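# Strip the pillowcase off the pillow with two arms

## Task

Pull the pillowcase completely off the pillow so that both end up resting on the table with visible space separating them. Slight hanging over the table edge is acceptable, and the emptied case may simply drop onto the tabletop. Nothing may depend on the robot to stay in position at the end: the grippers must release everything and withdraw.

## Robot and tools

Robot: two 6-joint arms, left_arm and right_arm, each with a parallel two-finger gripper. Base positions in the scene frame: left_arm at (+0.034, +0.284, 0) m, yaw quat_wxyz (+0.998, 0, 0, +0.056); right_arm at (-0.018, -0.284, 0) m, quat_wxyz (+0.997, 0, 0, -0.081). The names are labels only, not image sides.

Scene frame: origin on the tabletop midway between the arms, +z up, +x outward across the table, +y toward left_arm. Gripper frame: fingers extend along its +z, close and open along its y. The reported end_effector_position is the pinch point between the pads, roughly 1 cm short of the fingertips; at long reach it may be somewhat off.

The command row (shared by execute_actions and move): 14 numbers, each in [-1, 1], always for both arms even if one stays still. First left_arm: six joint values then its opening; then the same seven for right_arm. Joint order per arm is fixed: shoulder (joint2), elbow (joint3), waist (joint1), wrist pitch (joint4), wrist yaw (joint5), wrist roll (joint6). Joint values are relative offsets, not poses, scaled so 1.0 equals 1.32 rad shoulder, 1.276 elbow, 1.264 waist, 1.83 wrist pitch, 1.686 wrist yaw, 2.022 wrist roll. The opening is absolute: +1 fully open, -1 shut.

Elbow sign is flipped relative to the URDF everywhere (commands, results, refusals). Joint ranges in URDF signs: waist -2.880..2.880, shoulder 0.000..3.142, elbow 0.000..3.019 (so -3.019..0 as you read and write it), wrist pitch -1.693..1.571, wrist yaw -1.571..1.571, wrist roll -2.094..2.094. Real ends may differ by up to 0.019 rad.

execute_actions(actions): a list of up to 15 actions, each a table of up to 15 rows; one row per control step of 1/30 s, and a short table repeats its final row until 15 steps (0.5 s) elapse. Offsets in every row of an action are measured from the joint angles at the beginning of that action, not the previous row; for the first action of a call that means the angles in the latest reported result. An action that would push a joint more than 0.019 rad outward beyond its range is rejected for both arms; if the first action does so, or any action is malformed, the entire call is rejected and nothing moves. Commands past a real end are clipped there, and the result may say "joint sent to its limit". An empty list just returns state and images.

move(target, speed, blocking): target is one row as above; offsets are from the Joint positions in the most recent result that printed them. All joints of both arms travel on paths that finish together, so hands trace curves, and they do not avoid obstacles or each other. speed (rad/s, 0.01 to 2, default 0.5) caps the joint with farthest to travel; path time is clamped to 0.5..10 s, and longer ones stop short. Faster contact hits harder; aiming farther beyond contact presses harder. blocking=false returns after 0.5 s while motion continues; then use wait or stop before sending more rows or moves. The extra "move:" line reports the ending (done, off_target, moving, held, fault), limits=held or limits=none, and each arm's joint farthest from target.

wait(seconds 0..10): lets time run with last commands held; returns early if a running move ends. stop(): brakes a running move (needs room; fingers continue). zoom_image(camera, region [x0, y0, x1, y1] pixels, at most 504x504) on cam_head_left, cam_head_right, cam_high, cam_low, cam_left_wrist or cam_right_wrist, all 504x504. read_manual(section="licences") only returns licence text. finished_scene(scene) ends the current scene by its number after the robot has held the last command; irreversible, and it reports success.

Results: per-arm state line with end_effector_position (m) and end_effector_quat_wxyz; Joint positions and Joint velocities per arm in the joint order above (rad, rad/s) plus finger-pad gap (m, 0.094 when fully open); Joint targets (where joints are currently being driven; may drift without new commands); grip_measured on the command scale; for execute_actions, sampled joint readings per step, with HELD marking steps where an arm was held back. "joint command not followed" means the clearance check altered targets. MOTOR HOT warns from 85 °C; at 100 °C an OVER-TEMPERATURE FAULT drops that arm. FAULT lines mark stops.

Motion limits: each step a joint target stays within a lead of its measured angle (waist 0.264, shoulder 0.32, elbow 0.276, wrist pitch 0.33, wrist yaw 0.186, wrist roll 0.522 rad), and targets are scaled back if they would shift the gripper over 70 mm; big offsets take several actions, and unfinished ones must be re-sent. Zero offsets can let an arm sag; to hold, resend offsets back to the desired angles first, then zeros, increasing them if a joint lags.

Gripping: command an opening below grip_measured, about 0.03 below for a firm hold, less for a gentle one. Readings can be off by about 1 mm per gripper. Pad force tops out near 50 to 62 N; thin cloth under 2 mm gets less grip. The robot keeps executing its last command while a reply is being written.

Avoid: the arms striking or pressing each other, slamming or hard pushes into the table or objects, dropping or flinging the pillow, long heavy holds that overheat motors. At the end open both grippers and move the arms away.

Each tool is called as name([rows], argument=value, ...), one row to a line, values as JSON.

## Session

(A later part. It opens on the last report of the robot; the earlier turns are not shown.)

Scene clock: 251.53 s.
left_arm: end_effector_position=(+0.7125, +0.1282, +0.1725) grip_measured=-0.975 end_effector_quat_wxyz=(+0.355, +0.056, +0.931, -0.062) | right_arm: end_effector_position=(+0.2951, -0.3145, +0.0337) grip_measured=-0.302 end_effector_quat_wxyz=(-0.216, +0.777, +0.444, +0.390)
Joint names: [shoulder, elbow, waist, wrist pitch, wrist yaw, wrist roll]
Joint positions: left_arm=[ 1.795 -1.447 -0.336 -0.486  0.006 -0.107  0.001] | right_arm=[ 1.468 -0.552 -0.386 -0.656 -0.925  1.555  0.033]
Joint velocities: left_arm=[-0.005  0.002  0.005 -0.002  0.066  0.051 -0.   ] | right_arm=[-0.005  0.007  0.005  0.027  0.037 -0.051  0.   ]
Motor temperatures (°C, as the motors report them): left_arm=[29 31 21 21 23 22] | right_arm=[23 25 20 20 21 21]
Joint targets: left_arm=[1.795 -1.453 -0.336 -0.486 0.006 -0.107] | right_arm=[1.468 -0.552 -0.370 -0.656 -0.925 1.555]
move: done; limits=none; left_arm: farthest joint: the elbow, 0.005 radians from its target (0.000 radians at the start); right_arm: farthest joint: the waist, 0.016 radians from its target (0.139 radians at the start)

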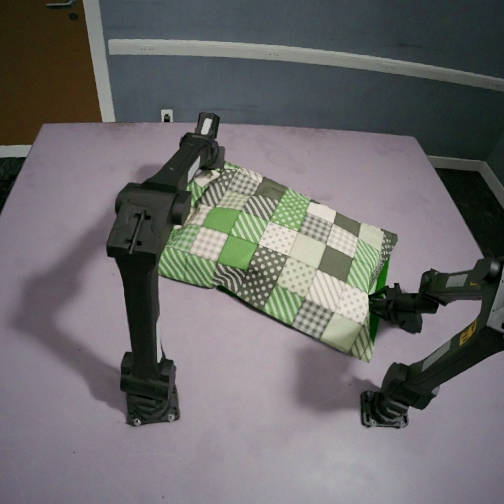

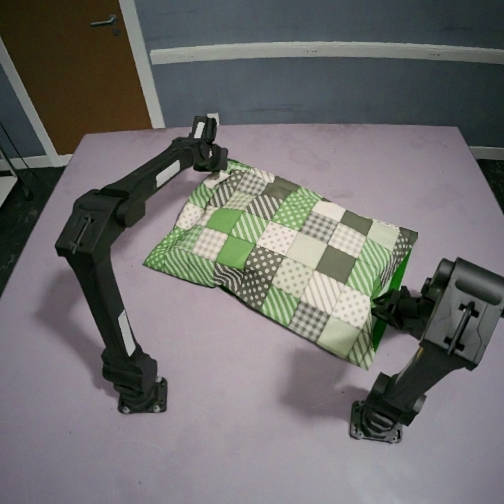

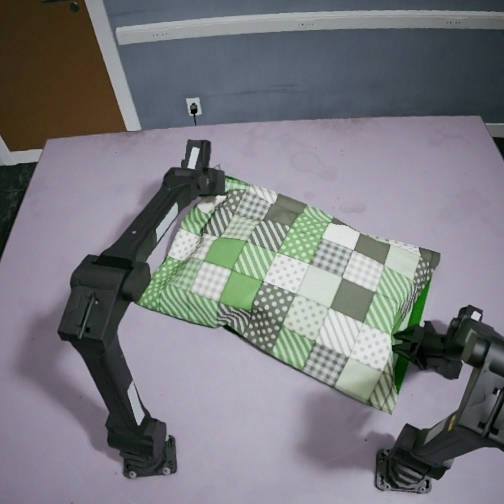

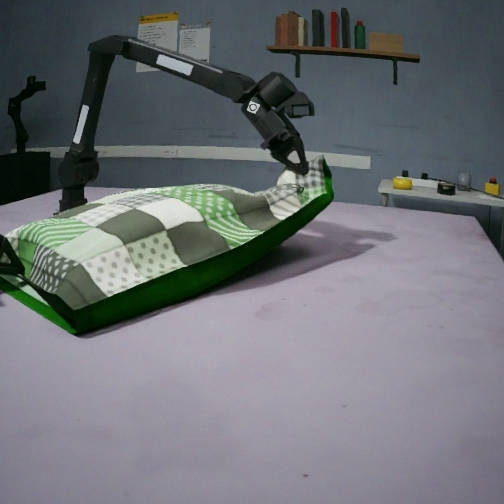

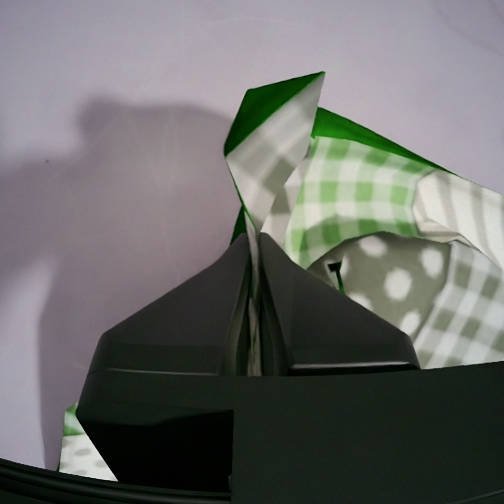

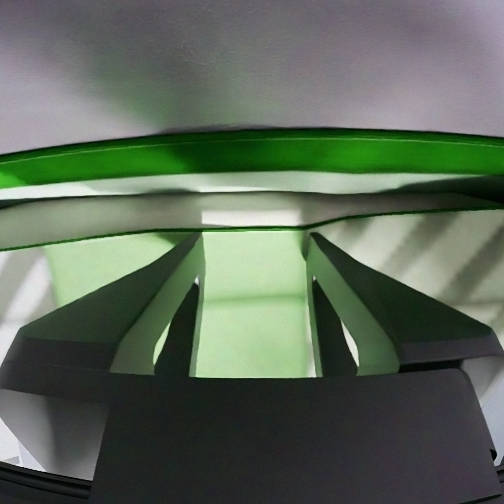

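move(target=[0,0,0,0,0,0,-1,0,0,-0.11,0,0,0,-0.3], speed=0.3)

move(target=[0,0,0,0,0,0,-1,-0.03,0,0,0,0,-0.77,-0.3], speed=1.5)

move(target=[0,0,0,0,0,0,-1,0,0,0,0,0,-0.79,-0.3], speed=1.5)

move(target=[0,0,0,0,0,0,-1,0.1,0,0,0,0,0,-0.3], speed=0.2)

Scene clock: 261.97 s.
left_arm: end_effector_position=(+0.7109, +0.1285, +0.1697) grip_measured=-0.975 end_effector_quat_wxyz=(+0.353, +0.056, +0.932, -0.062) | right_arm: end_effector_position=(+0.2885, -0.3547, +0.0337) grip_measured=-0.302 end_effector_quat_wxyz=(-0.190, +0.804, +0.393, +0.404)
Joint names: [shoulder, elbow, waist, wrist pitch, wrist yaw, wrist roll]
Joint positions: left_arm=[ 1.795 -1.442 -0.336 -0.486  0.006 -0.107  0.001] | right_arm=[ 1.468 -0.552 -0.515 -0.656 -0.925  1.555  0.033]
Joint velocities: left_arm=[-0.024 -0.012 -0.005 -0.002  0.022 -0.007  0.001] | right_arm=[ 0.015  0.007 -0.005 -0.002 -0.051 -0.051 -0.001]
Motor temperatures (°C, as the motors report them): left_arm=[29 31 21 21 23 22] | right_arm=[23 25 20 20 21 21]
Joint targets: left_arm=[1.795 -1.447 -0.336 -0.486 0.006 -0.107] | right_arm=[1.468 -0.552 -0.525 -0.656 -0.925 1.555]
move: done; limits=none; left_arm: farthest joint: the elbow, 0.005 radians from its target (0.000 radians at the start); right_arm: farthest joint: the waist, 0.010 radians from its target (0.139 radians at the start)

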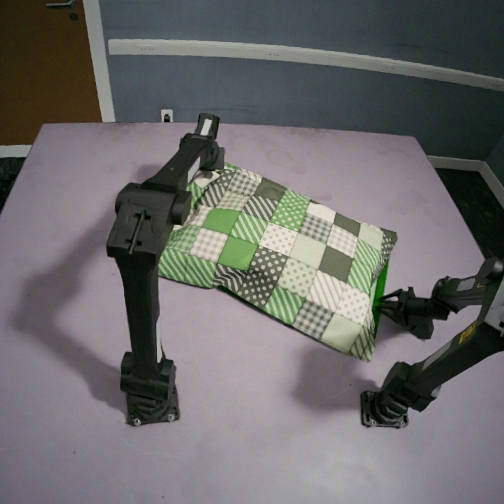

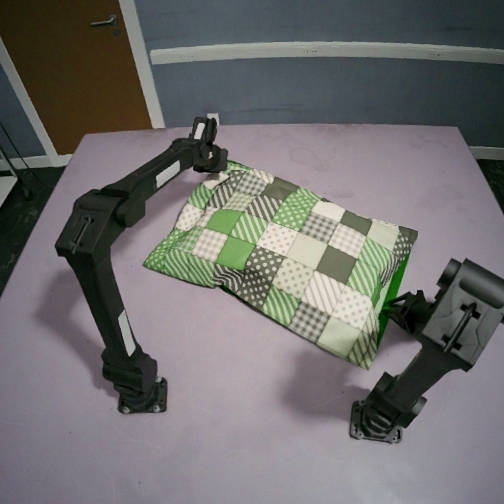

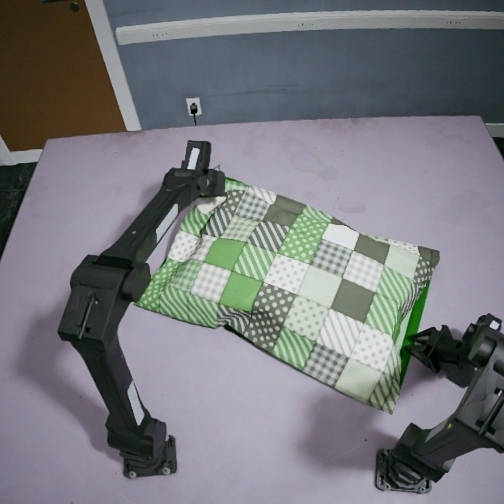

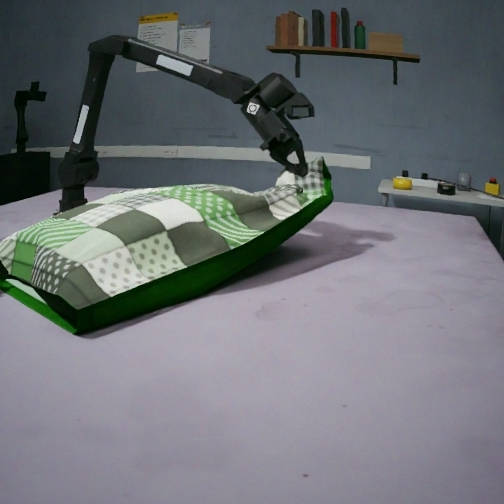

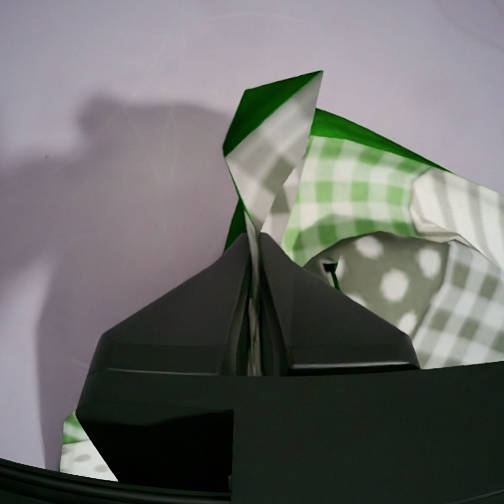

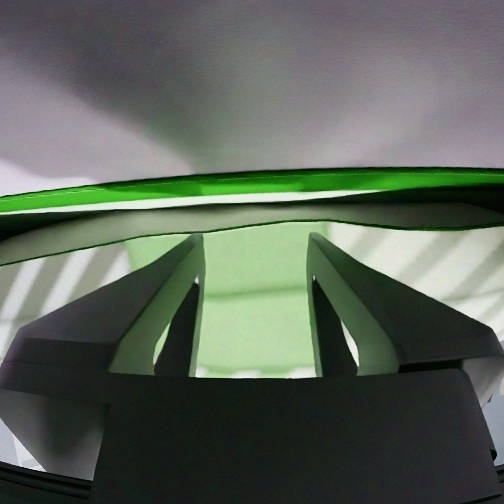

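Scene clock: 264.10 s.
left_arm: end_effector_position=(+0.7093, +0.1289, +0.1671) grip_measured=-0.975 end_effector_quat_wxyz=(+0.350, +0.056, +0.933, -0.061) | right_arm: end_effector_position=(+0.2905, -0.3563, +0.0409) grip_measured=-0.302 end_effector_quat_wxyz=(+0.156, +0.297, +0.844, +0.418)
Joint names: [shoulder, elbow, waist, wrist pitch, wrist yaw, wrist roll]
Joint positions: left_arm=[ 1.795 -1.437 -0.336 -0.486  0.006 -0.107  0.001] | right_arm=[ 1.441 -0.552 -0.515 -0.656 -0.925  0.013  0.033]
Joint velocities: left_arm=[ 0.015 -0.007 -0.005 -0.012  0.051 -0.007  0.   ] | right_arm=[-0.005  0.012 -0.015  0.007  0.066 -0.037 -0.   ]
Motor temperatures (°C, as the motors report them): left_arm=[29 31 21 21 23 22] | right_arm=[23 25 20 20 21 21]
Joint targets: left_arm=[1.795 -1.442 -0.336 -0.486 0.006 -0.107] | right_arm=[1.429 -0.552 -0.515 -0.656 -0.925 -0.002]
move: done; limits=none; left_arm: farthest joint: the elbow, 0.005 radians from its target (0.000 radians at the start); right_arm: farthest joint: the wrist roll, 0.015 radians from its target (1.557 radians at the start)

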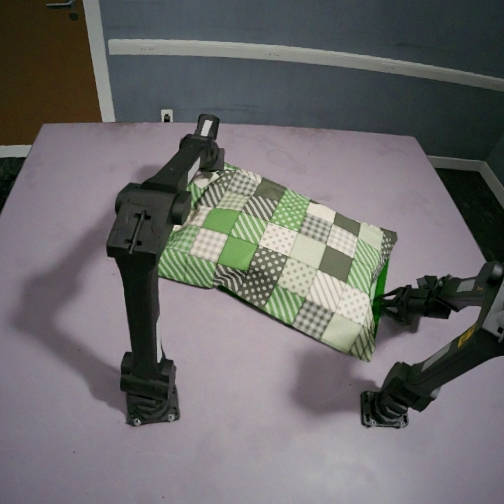

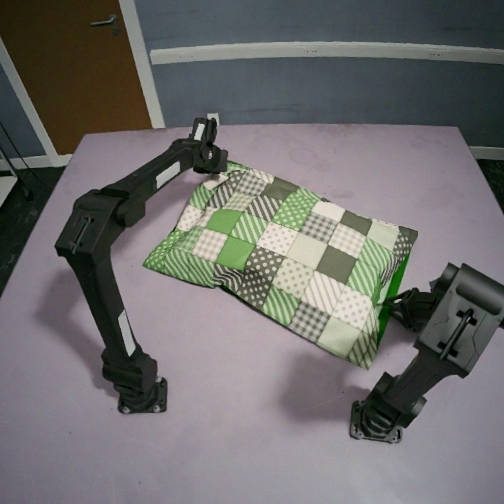

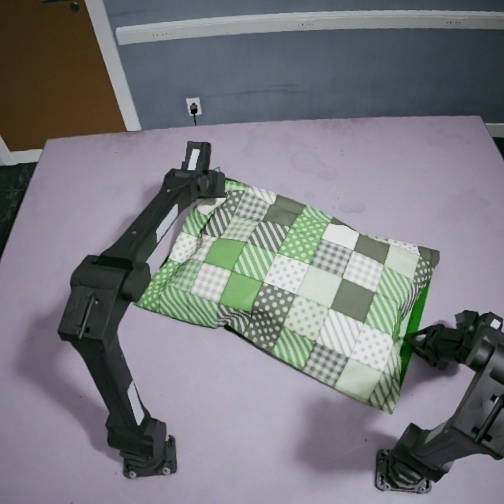

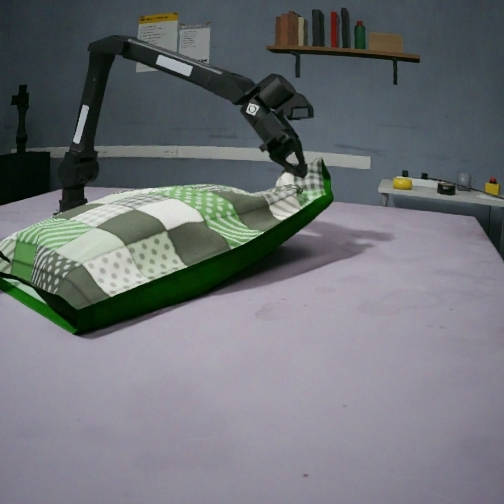

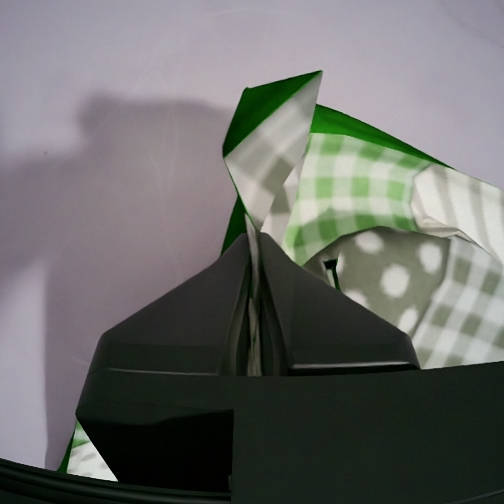

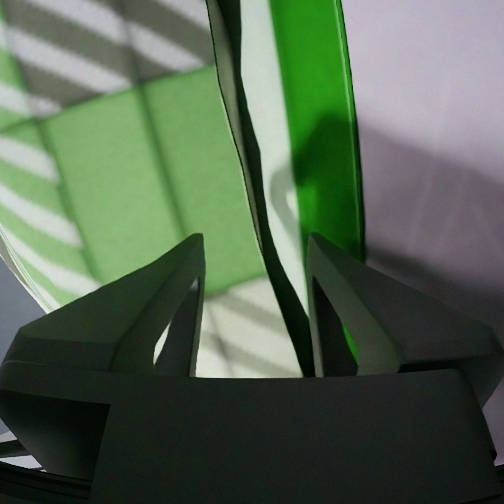

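Scene clock: 266.23 s.
left_arm: end_effector_position=(+0.7079, +0.1292, +0.1648) grip_measured=-0.975 end_effector_quat_wxyz=(+0.348, +0.056, +0.934, -0.061) | right_arm: end_effector_position=(+0.2905, -0.3563, +0.0409) grip_measured=-0.302 end_effector_quat_wxyz=(+0.407, -0.391, +0.805, +0.183)
Joint names: [shoulder, elbow, waist, wrist pitch, wrist yaw, wrist roll]
Joint positions: left_arm=[ 1.795 -1.433 -0.336 -0.486  0.006 -0.107  0.001] | right_arm=[ 1.441 -0.552 -0.515 -0.656 -0.925 -1.569  0.033]
Joint velocities: left_arm=[-0.024  0.032  0.005  0.002 -0.066  0.007  0.001] | right_arm=[-0.005 -0.012 -0.005 -0.007 -0.081 -0.022  0.001]
Motor temperatures (°C, as the motors report them): left_arm=[29 31 21 21 23 22] | right_arm=[23 25 20 20 21 21]
Joint targets: left_arm=[1.795 -1.437 -0.336 -0.486 0.006 -0.107] | right_arm=[1.441 -0.552 -0.515 -0.656 -0.925 -1.584]
move: done; limits=none; left_arm: farthest joint: the elbow, 0.004 radians from its target (0.000 radians at the start); right_arm: farthest joint: the wrist roll, 0.016 radians from its target (1.598 radians at the start)

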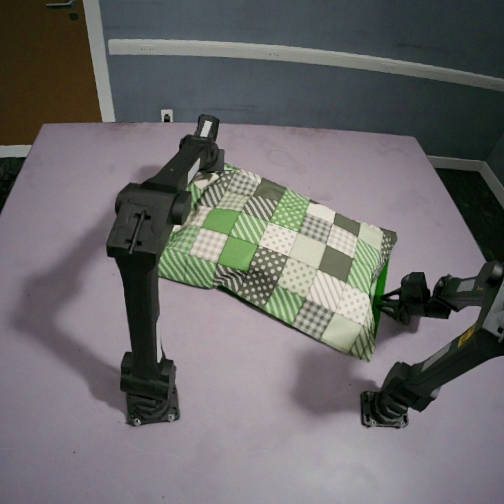

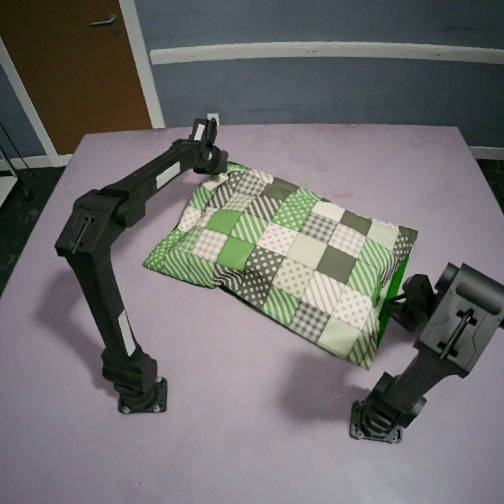

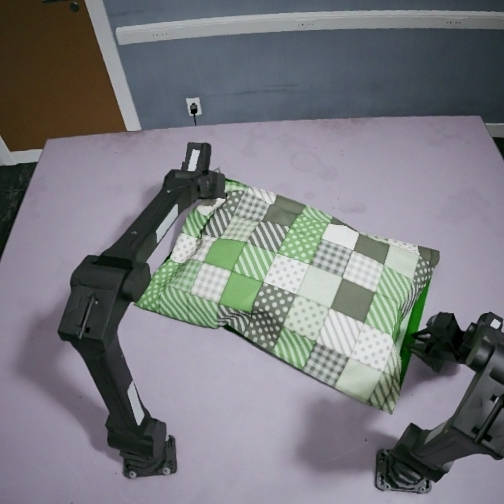

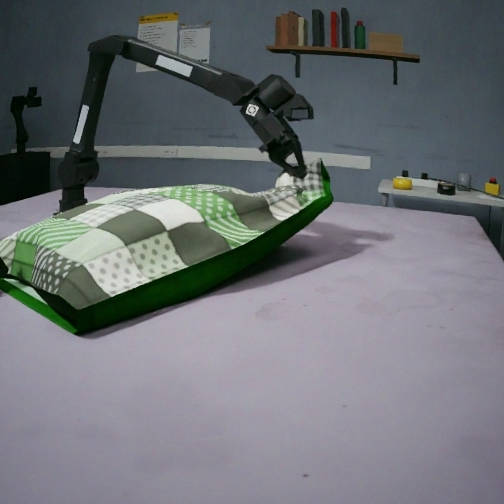

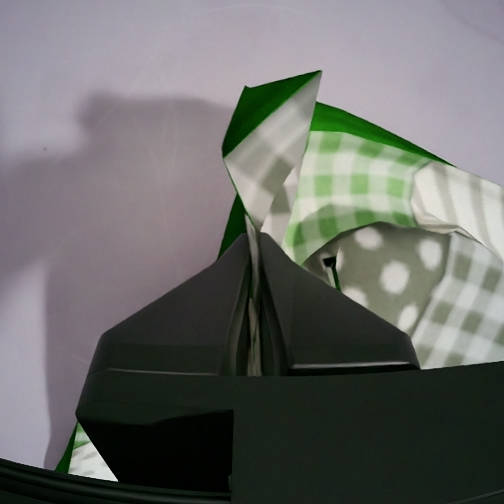

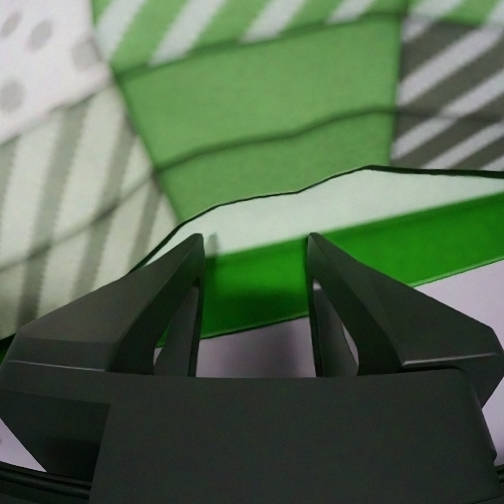

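Scene clock: 267.13 s.
left_arm: end_effector_position=(+0.7066, +0.1295, +0.1626) grip_measured=-0.975 end_effector_quat_wxyz=(+0.346, +0.056, +0.935, -0.061) | right_arm: end_effector_position=(+0.2842, -0.3497, +0.0191) grip_measured=-0.302 end_effector_quat_wxyz=(+0.394, -0.371, +0.811, +0.221)
Joint names: [shoulder, elbow, waist, wrist pitch, wrist yaw, wrist roll]
Joint positions: left_arm=[ 1.795 -1.428 -0.336 -0.486  0.006 -0.107  0.001] | right_arm=[ 1.531 -0.552 -0.515 -0.656 -0.937 -1.569  0.033]
Joint velocities: left_arm=[-0.005  0.017  0.005 -0.002 -0.095 -0.051  0.   ] | right_arm=[-0.005  0.002  0.005  0.002 -0.037  0.051  0.   ]
Motor temperatures (°C, as the motors report them): left_arm=[29 31 21 21 23 22] | right_arm=[23 25 20 20 21 21]
Joint targets: left_arm=[1.795 -1.433 -0.336 -0.486 0.006 -0.107] | right_arm=[1.572 -0.552 -0.515 -0.656 -0.925 -1.569]
move: off_target (right_arm); limits=none; left_arm: farthest joint: the elbow, 0.005 radians from its target (0.000 radians at the start); right_arm: farthest joint: the shoulder, 0.042 radians from its target (0.132 radians at the start)

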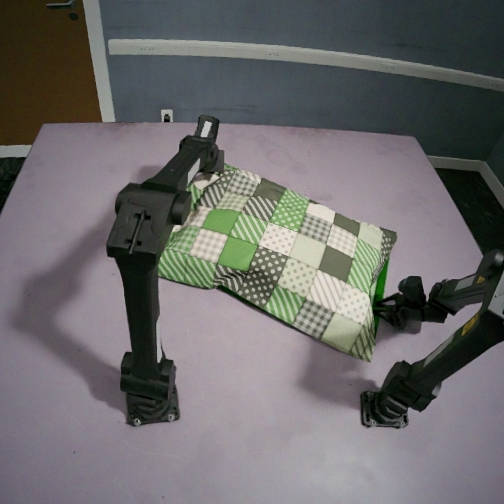

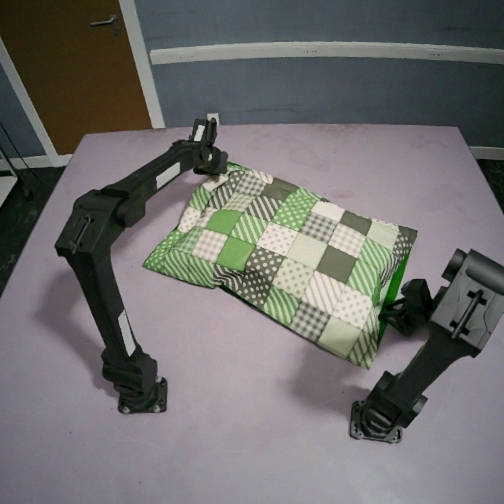

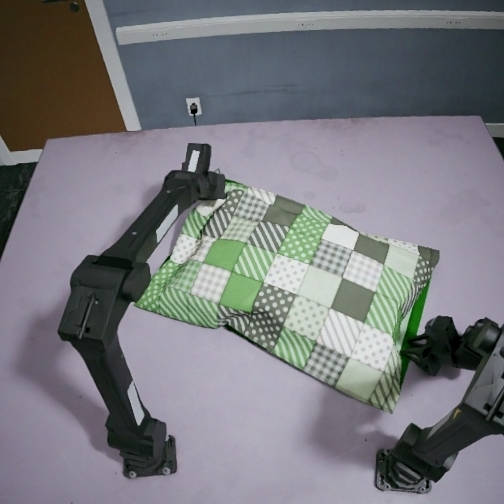

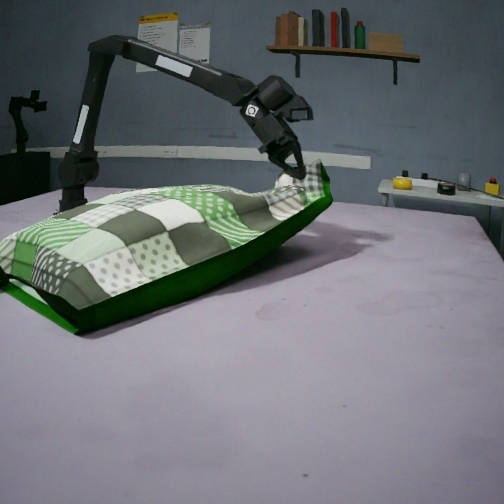

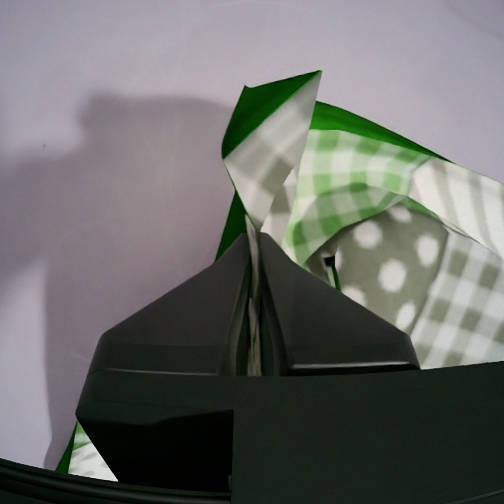

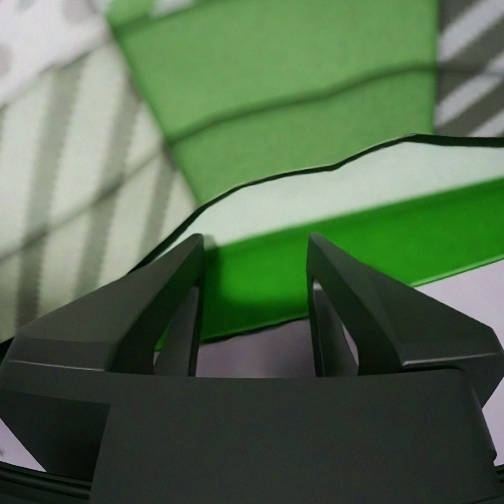

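move(target=[0,0,0,0,0,0,-1,-0.01,0,0.13,0,0,0,-0.3], speed=0.15)

Scene clock: 278.20 s.
left_arm: end_effector_position=(+0.7054, +0.1298, +0.1606) grip_measured=-0.975 end_effector_quat_wxyz=(+0.345, +0.056, +0.935, -0.060) | right_arm: end_effector_position=(+0.2912, -0.3049, +0.0208) grip_measured=-0.302 end_effector_quat_wxyz=(+0.380, -0.430, +0.780, +0.249)
Joint names: [shoulder, elbow, waist, wrist pitch, wrist yaw, wrist roll]
Joint positions: left_arm=[ 1.795 -1.425 -0.336 -0.486  0.006 -0.107  0.001] | right_arm=[ 1.527 -0.552 -0.369 -0.656 -0.941 -1.569  0.033]
Joint velocities: left_arm=[-0.034 -0.012 -0.005  0.002  0.037  0.037 -0.   ] | right_arm=[-0.005  0.007 -0.015 -0.012  0.007  0.037 -0.   ]
Motor temperatures (°C, as the motors report them): left_arm=[29 31 21 21 23 22] | right_arm=[23 25 20 20 21 21]
Joint targets: left_arm=[1.795 -1.429 -0.336 -0.486 0.006 -0.107] | right_arm=[1.518 -0.552 -0.351 -0.656 -0.936 -1.569]
move: done; limits=none; left_arm: farthest joint: the elbow, 0.003 radians from its target (0.000 radians at the start); right_arm: farthest joint: the waist, 0.018 radians from its target (0.165 radians at the start)

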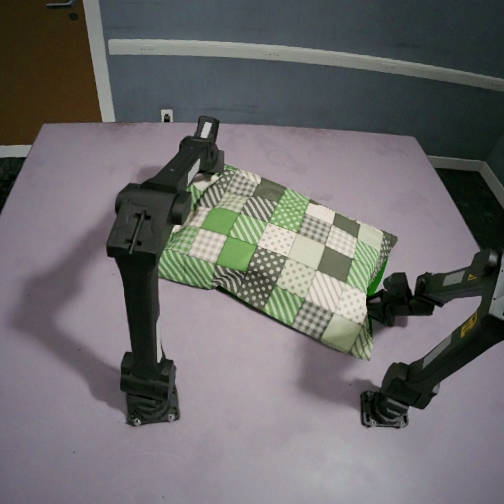

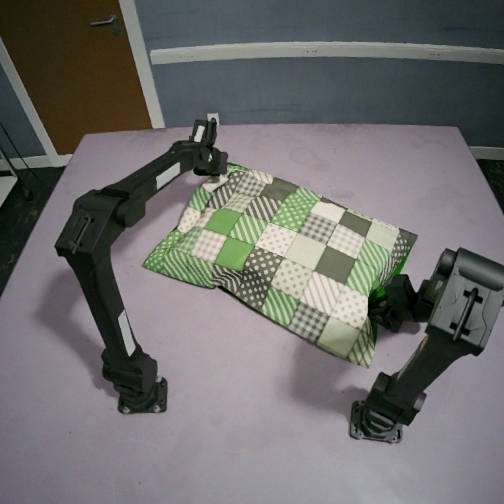

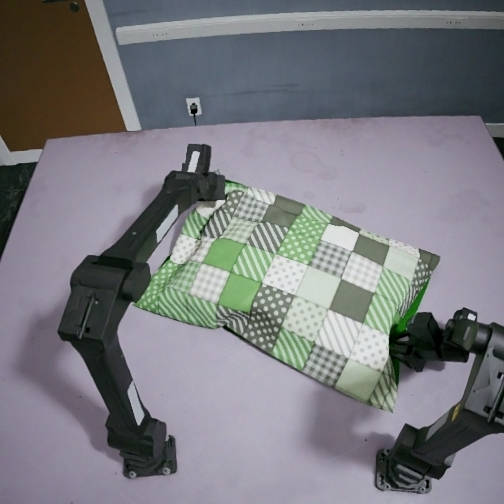

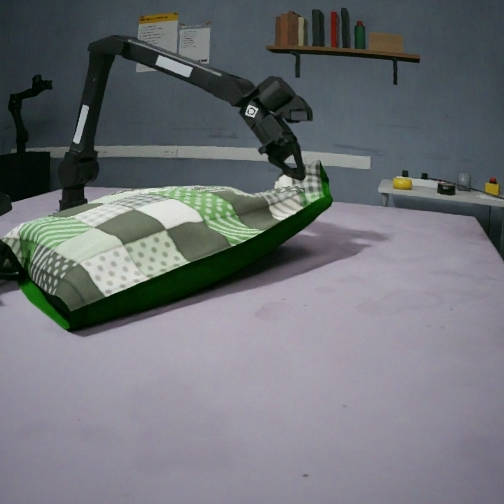

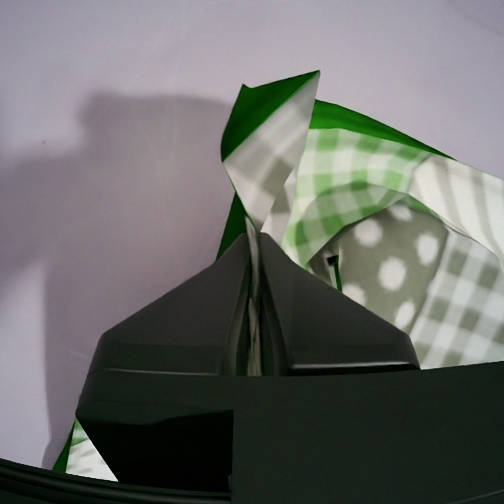

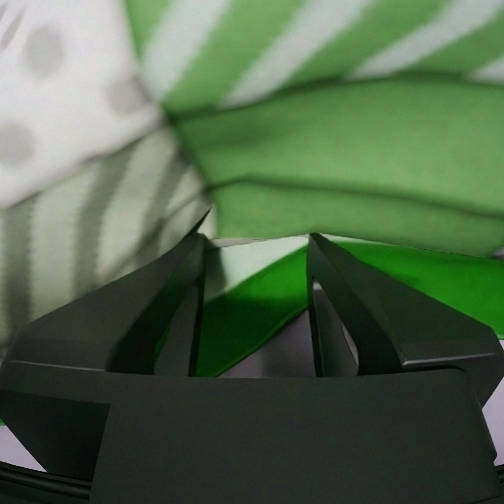

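move(target=[0,0,0,0,0,0,-1,0,0,0.03,0,0,0,-1], speed=0.1)

move(target=[0,0,0,0,0,0,-1,-0.03,0,-0.15,0,0,0,-1], speed=0.2)

Scene clock: 287.77 s.
left_arm: end_effector_position=(+0.7041, +0.1301, +0.1584) grip_measured=-0.975 end_effector_quat_wxyz=(+0.343, +0.056, +0.936, -0.060) | right_arm: end_effector_position=(+0.2916, -0.2989, +0.0208) grip_measured=-0.985 end_effector_quat_wxyz=(+0.377, -0.438, +0.776, +0.252)
Joint names: [shoulder, elbow, waist, wrist pitch, wrist yaw, wrist roll]
Joint positions: left_arm=[ 1.795 -1.42  -0.336 -0.486  0.006 -0.107  0.001] | right_arm=[ 1.527 -0.552 -0.349 -0.656 -0.941 -1.569  0.001]
Joint velocities: left_arm=[-0.024  0.017 -0.005 -0.002 -0.022 -0.066 -0.   ] | right_arm=[ 0.005  0.012 -0.005 -0.017  0.051 -0.022  0.002]
Motor temperatures (°C, as the motors report them): left_arm=[29 31 21 21 23 22] | right_arm=[23 25 20 20 21 21]
Joint targets: left_arm=[1.795 -1.424 -0.336 -0.486 0.006 -0.107] | right_arm=[1.527 -0.552 -0.331 -0.656 -0.941 -1.569]
move: done; limits=none; left_arm: farthest joint: the elbow, 0.005 radians from its target (0.000 radians at the start); right_arm: farthest joint: the waist, 0.018 radians from its target (0.038 radians at the start)

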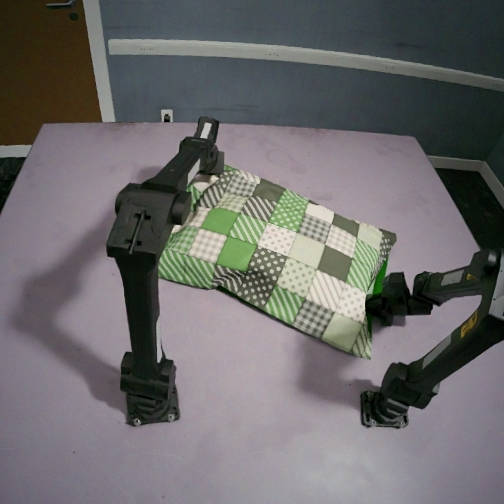

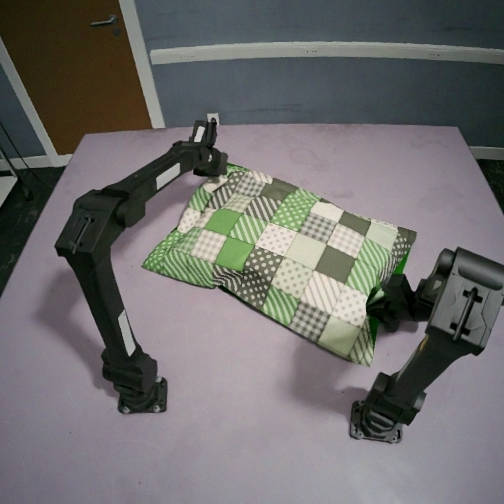

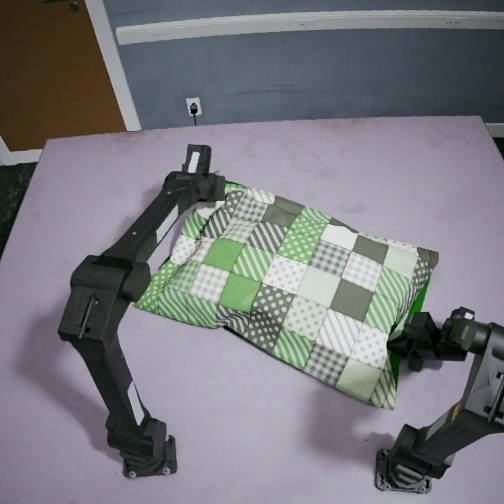

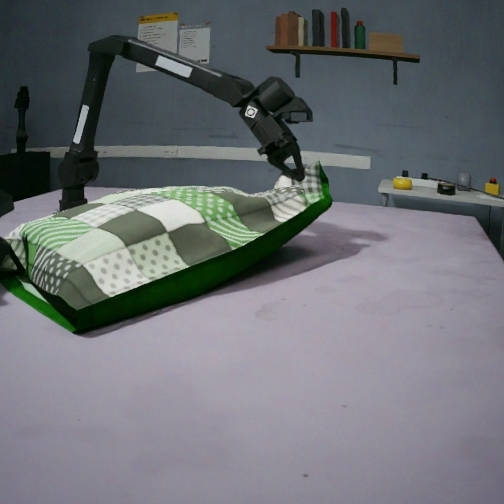

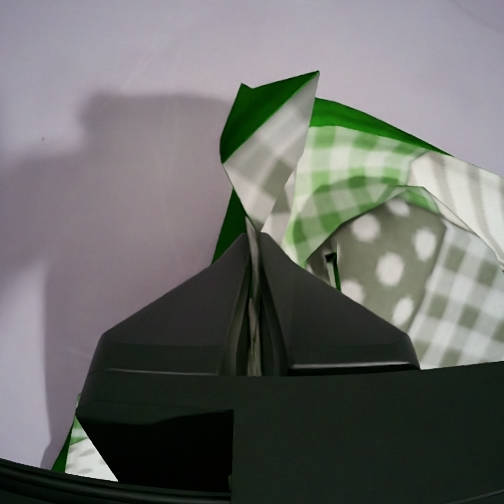

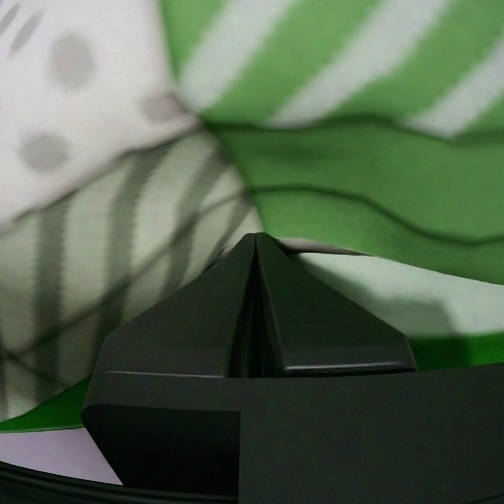

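Scene clock: 289.07 s.
left_arm: end_effector_position=(+0.7030, +0.1303, +0.1567) grip_measured=-0.975 end_effector_quat_wxyz=(+0.341, +0.056, +0.936, -0.060) | right_arm: end_effector_position=(+0.2863, -0.3554, +0.0280) grip_measured=-0.985 end_effector_quat_wxyz=(+0.404, -0.373, +0.810, +0.207)
Joint names: [shoulder, elbow, waist, wrist pitch, wrist yaw, wrist roll]
Joint positions: left_arm=[ 1.795 -1.417 -0.336 -0.486  0.006 -0.107  0.001] | right_arm=[ 1.499 -0.552 -0.528 -0.656 -0.941 -1.569  0.001]
Joint velocities: left_arm=[ 0.005 -0.012 -0.005 -0.002  0.066 -0.037  0.   ] | right_arm=[ 0.005 -0.002 -0.015  0.017 -0.022 -0.037  0.001]
Motor temperatures (°C, as the motors report them): left_arm=[30 31 21 21 23 22] | right_arm=[23 25 20 20 21 21]
Joint targets: left_arm=[1.795 -1.421 -0.336 -0.486 0.006 -0.107] | right_arm=[1.487 -0.552 -0.539 -0.656 -0.941 -1.569]
move: done; limits=none; left_arm: farthest joint: the elbow, 0.003 radians from its target (0.000 radians at the start); right_arm: farthest joint: the waist, 0.011 radians from its target (0.189 radians at the start)

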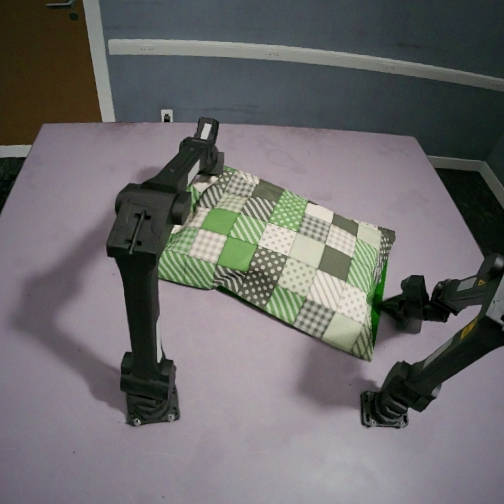

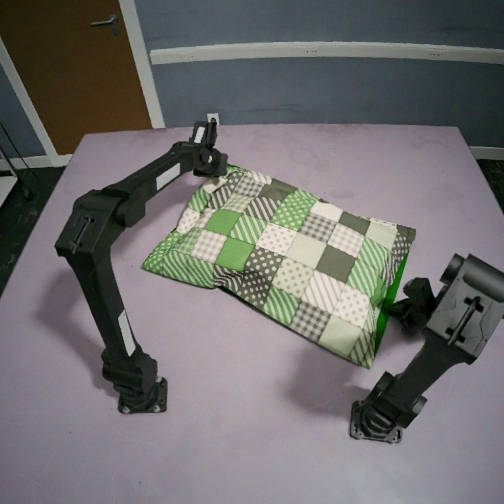

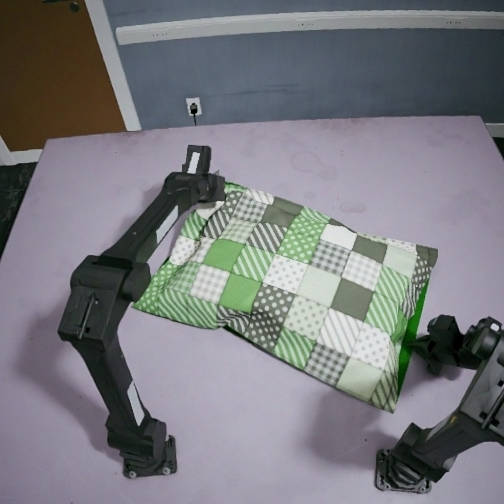

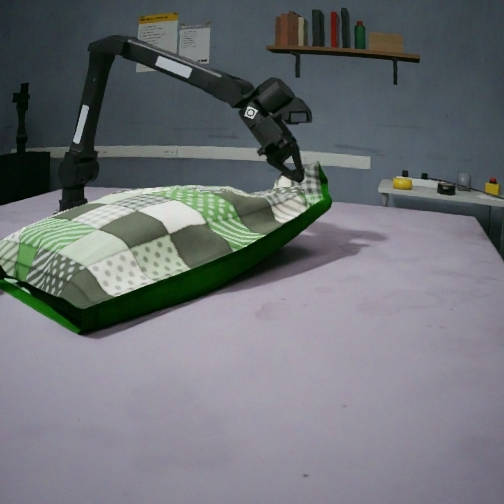

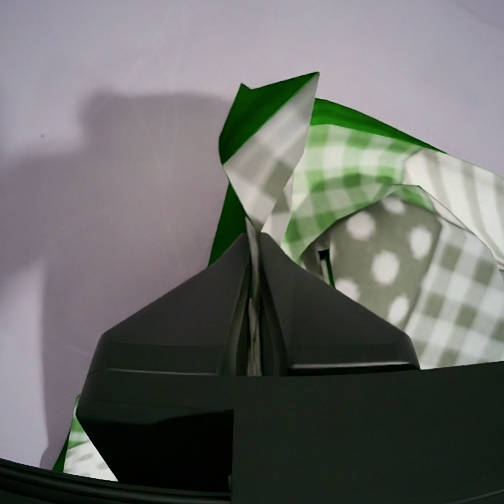

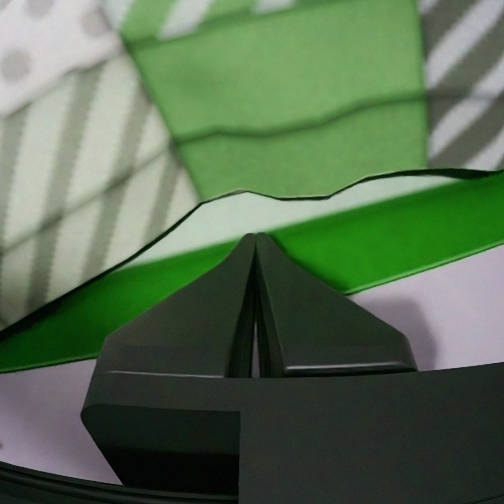

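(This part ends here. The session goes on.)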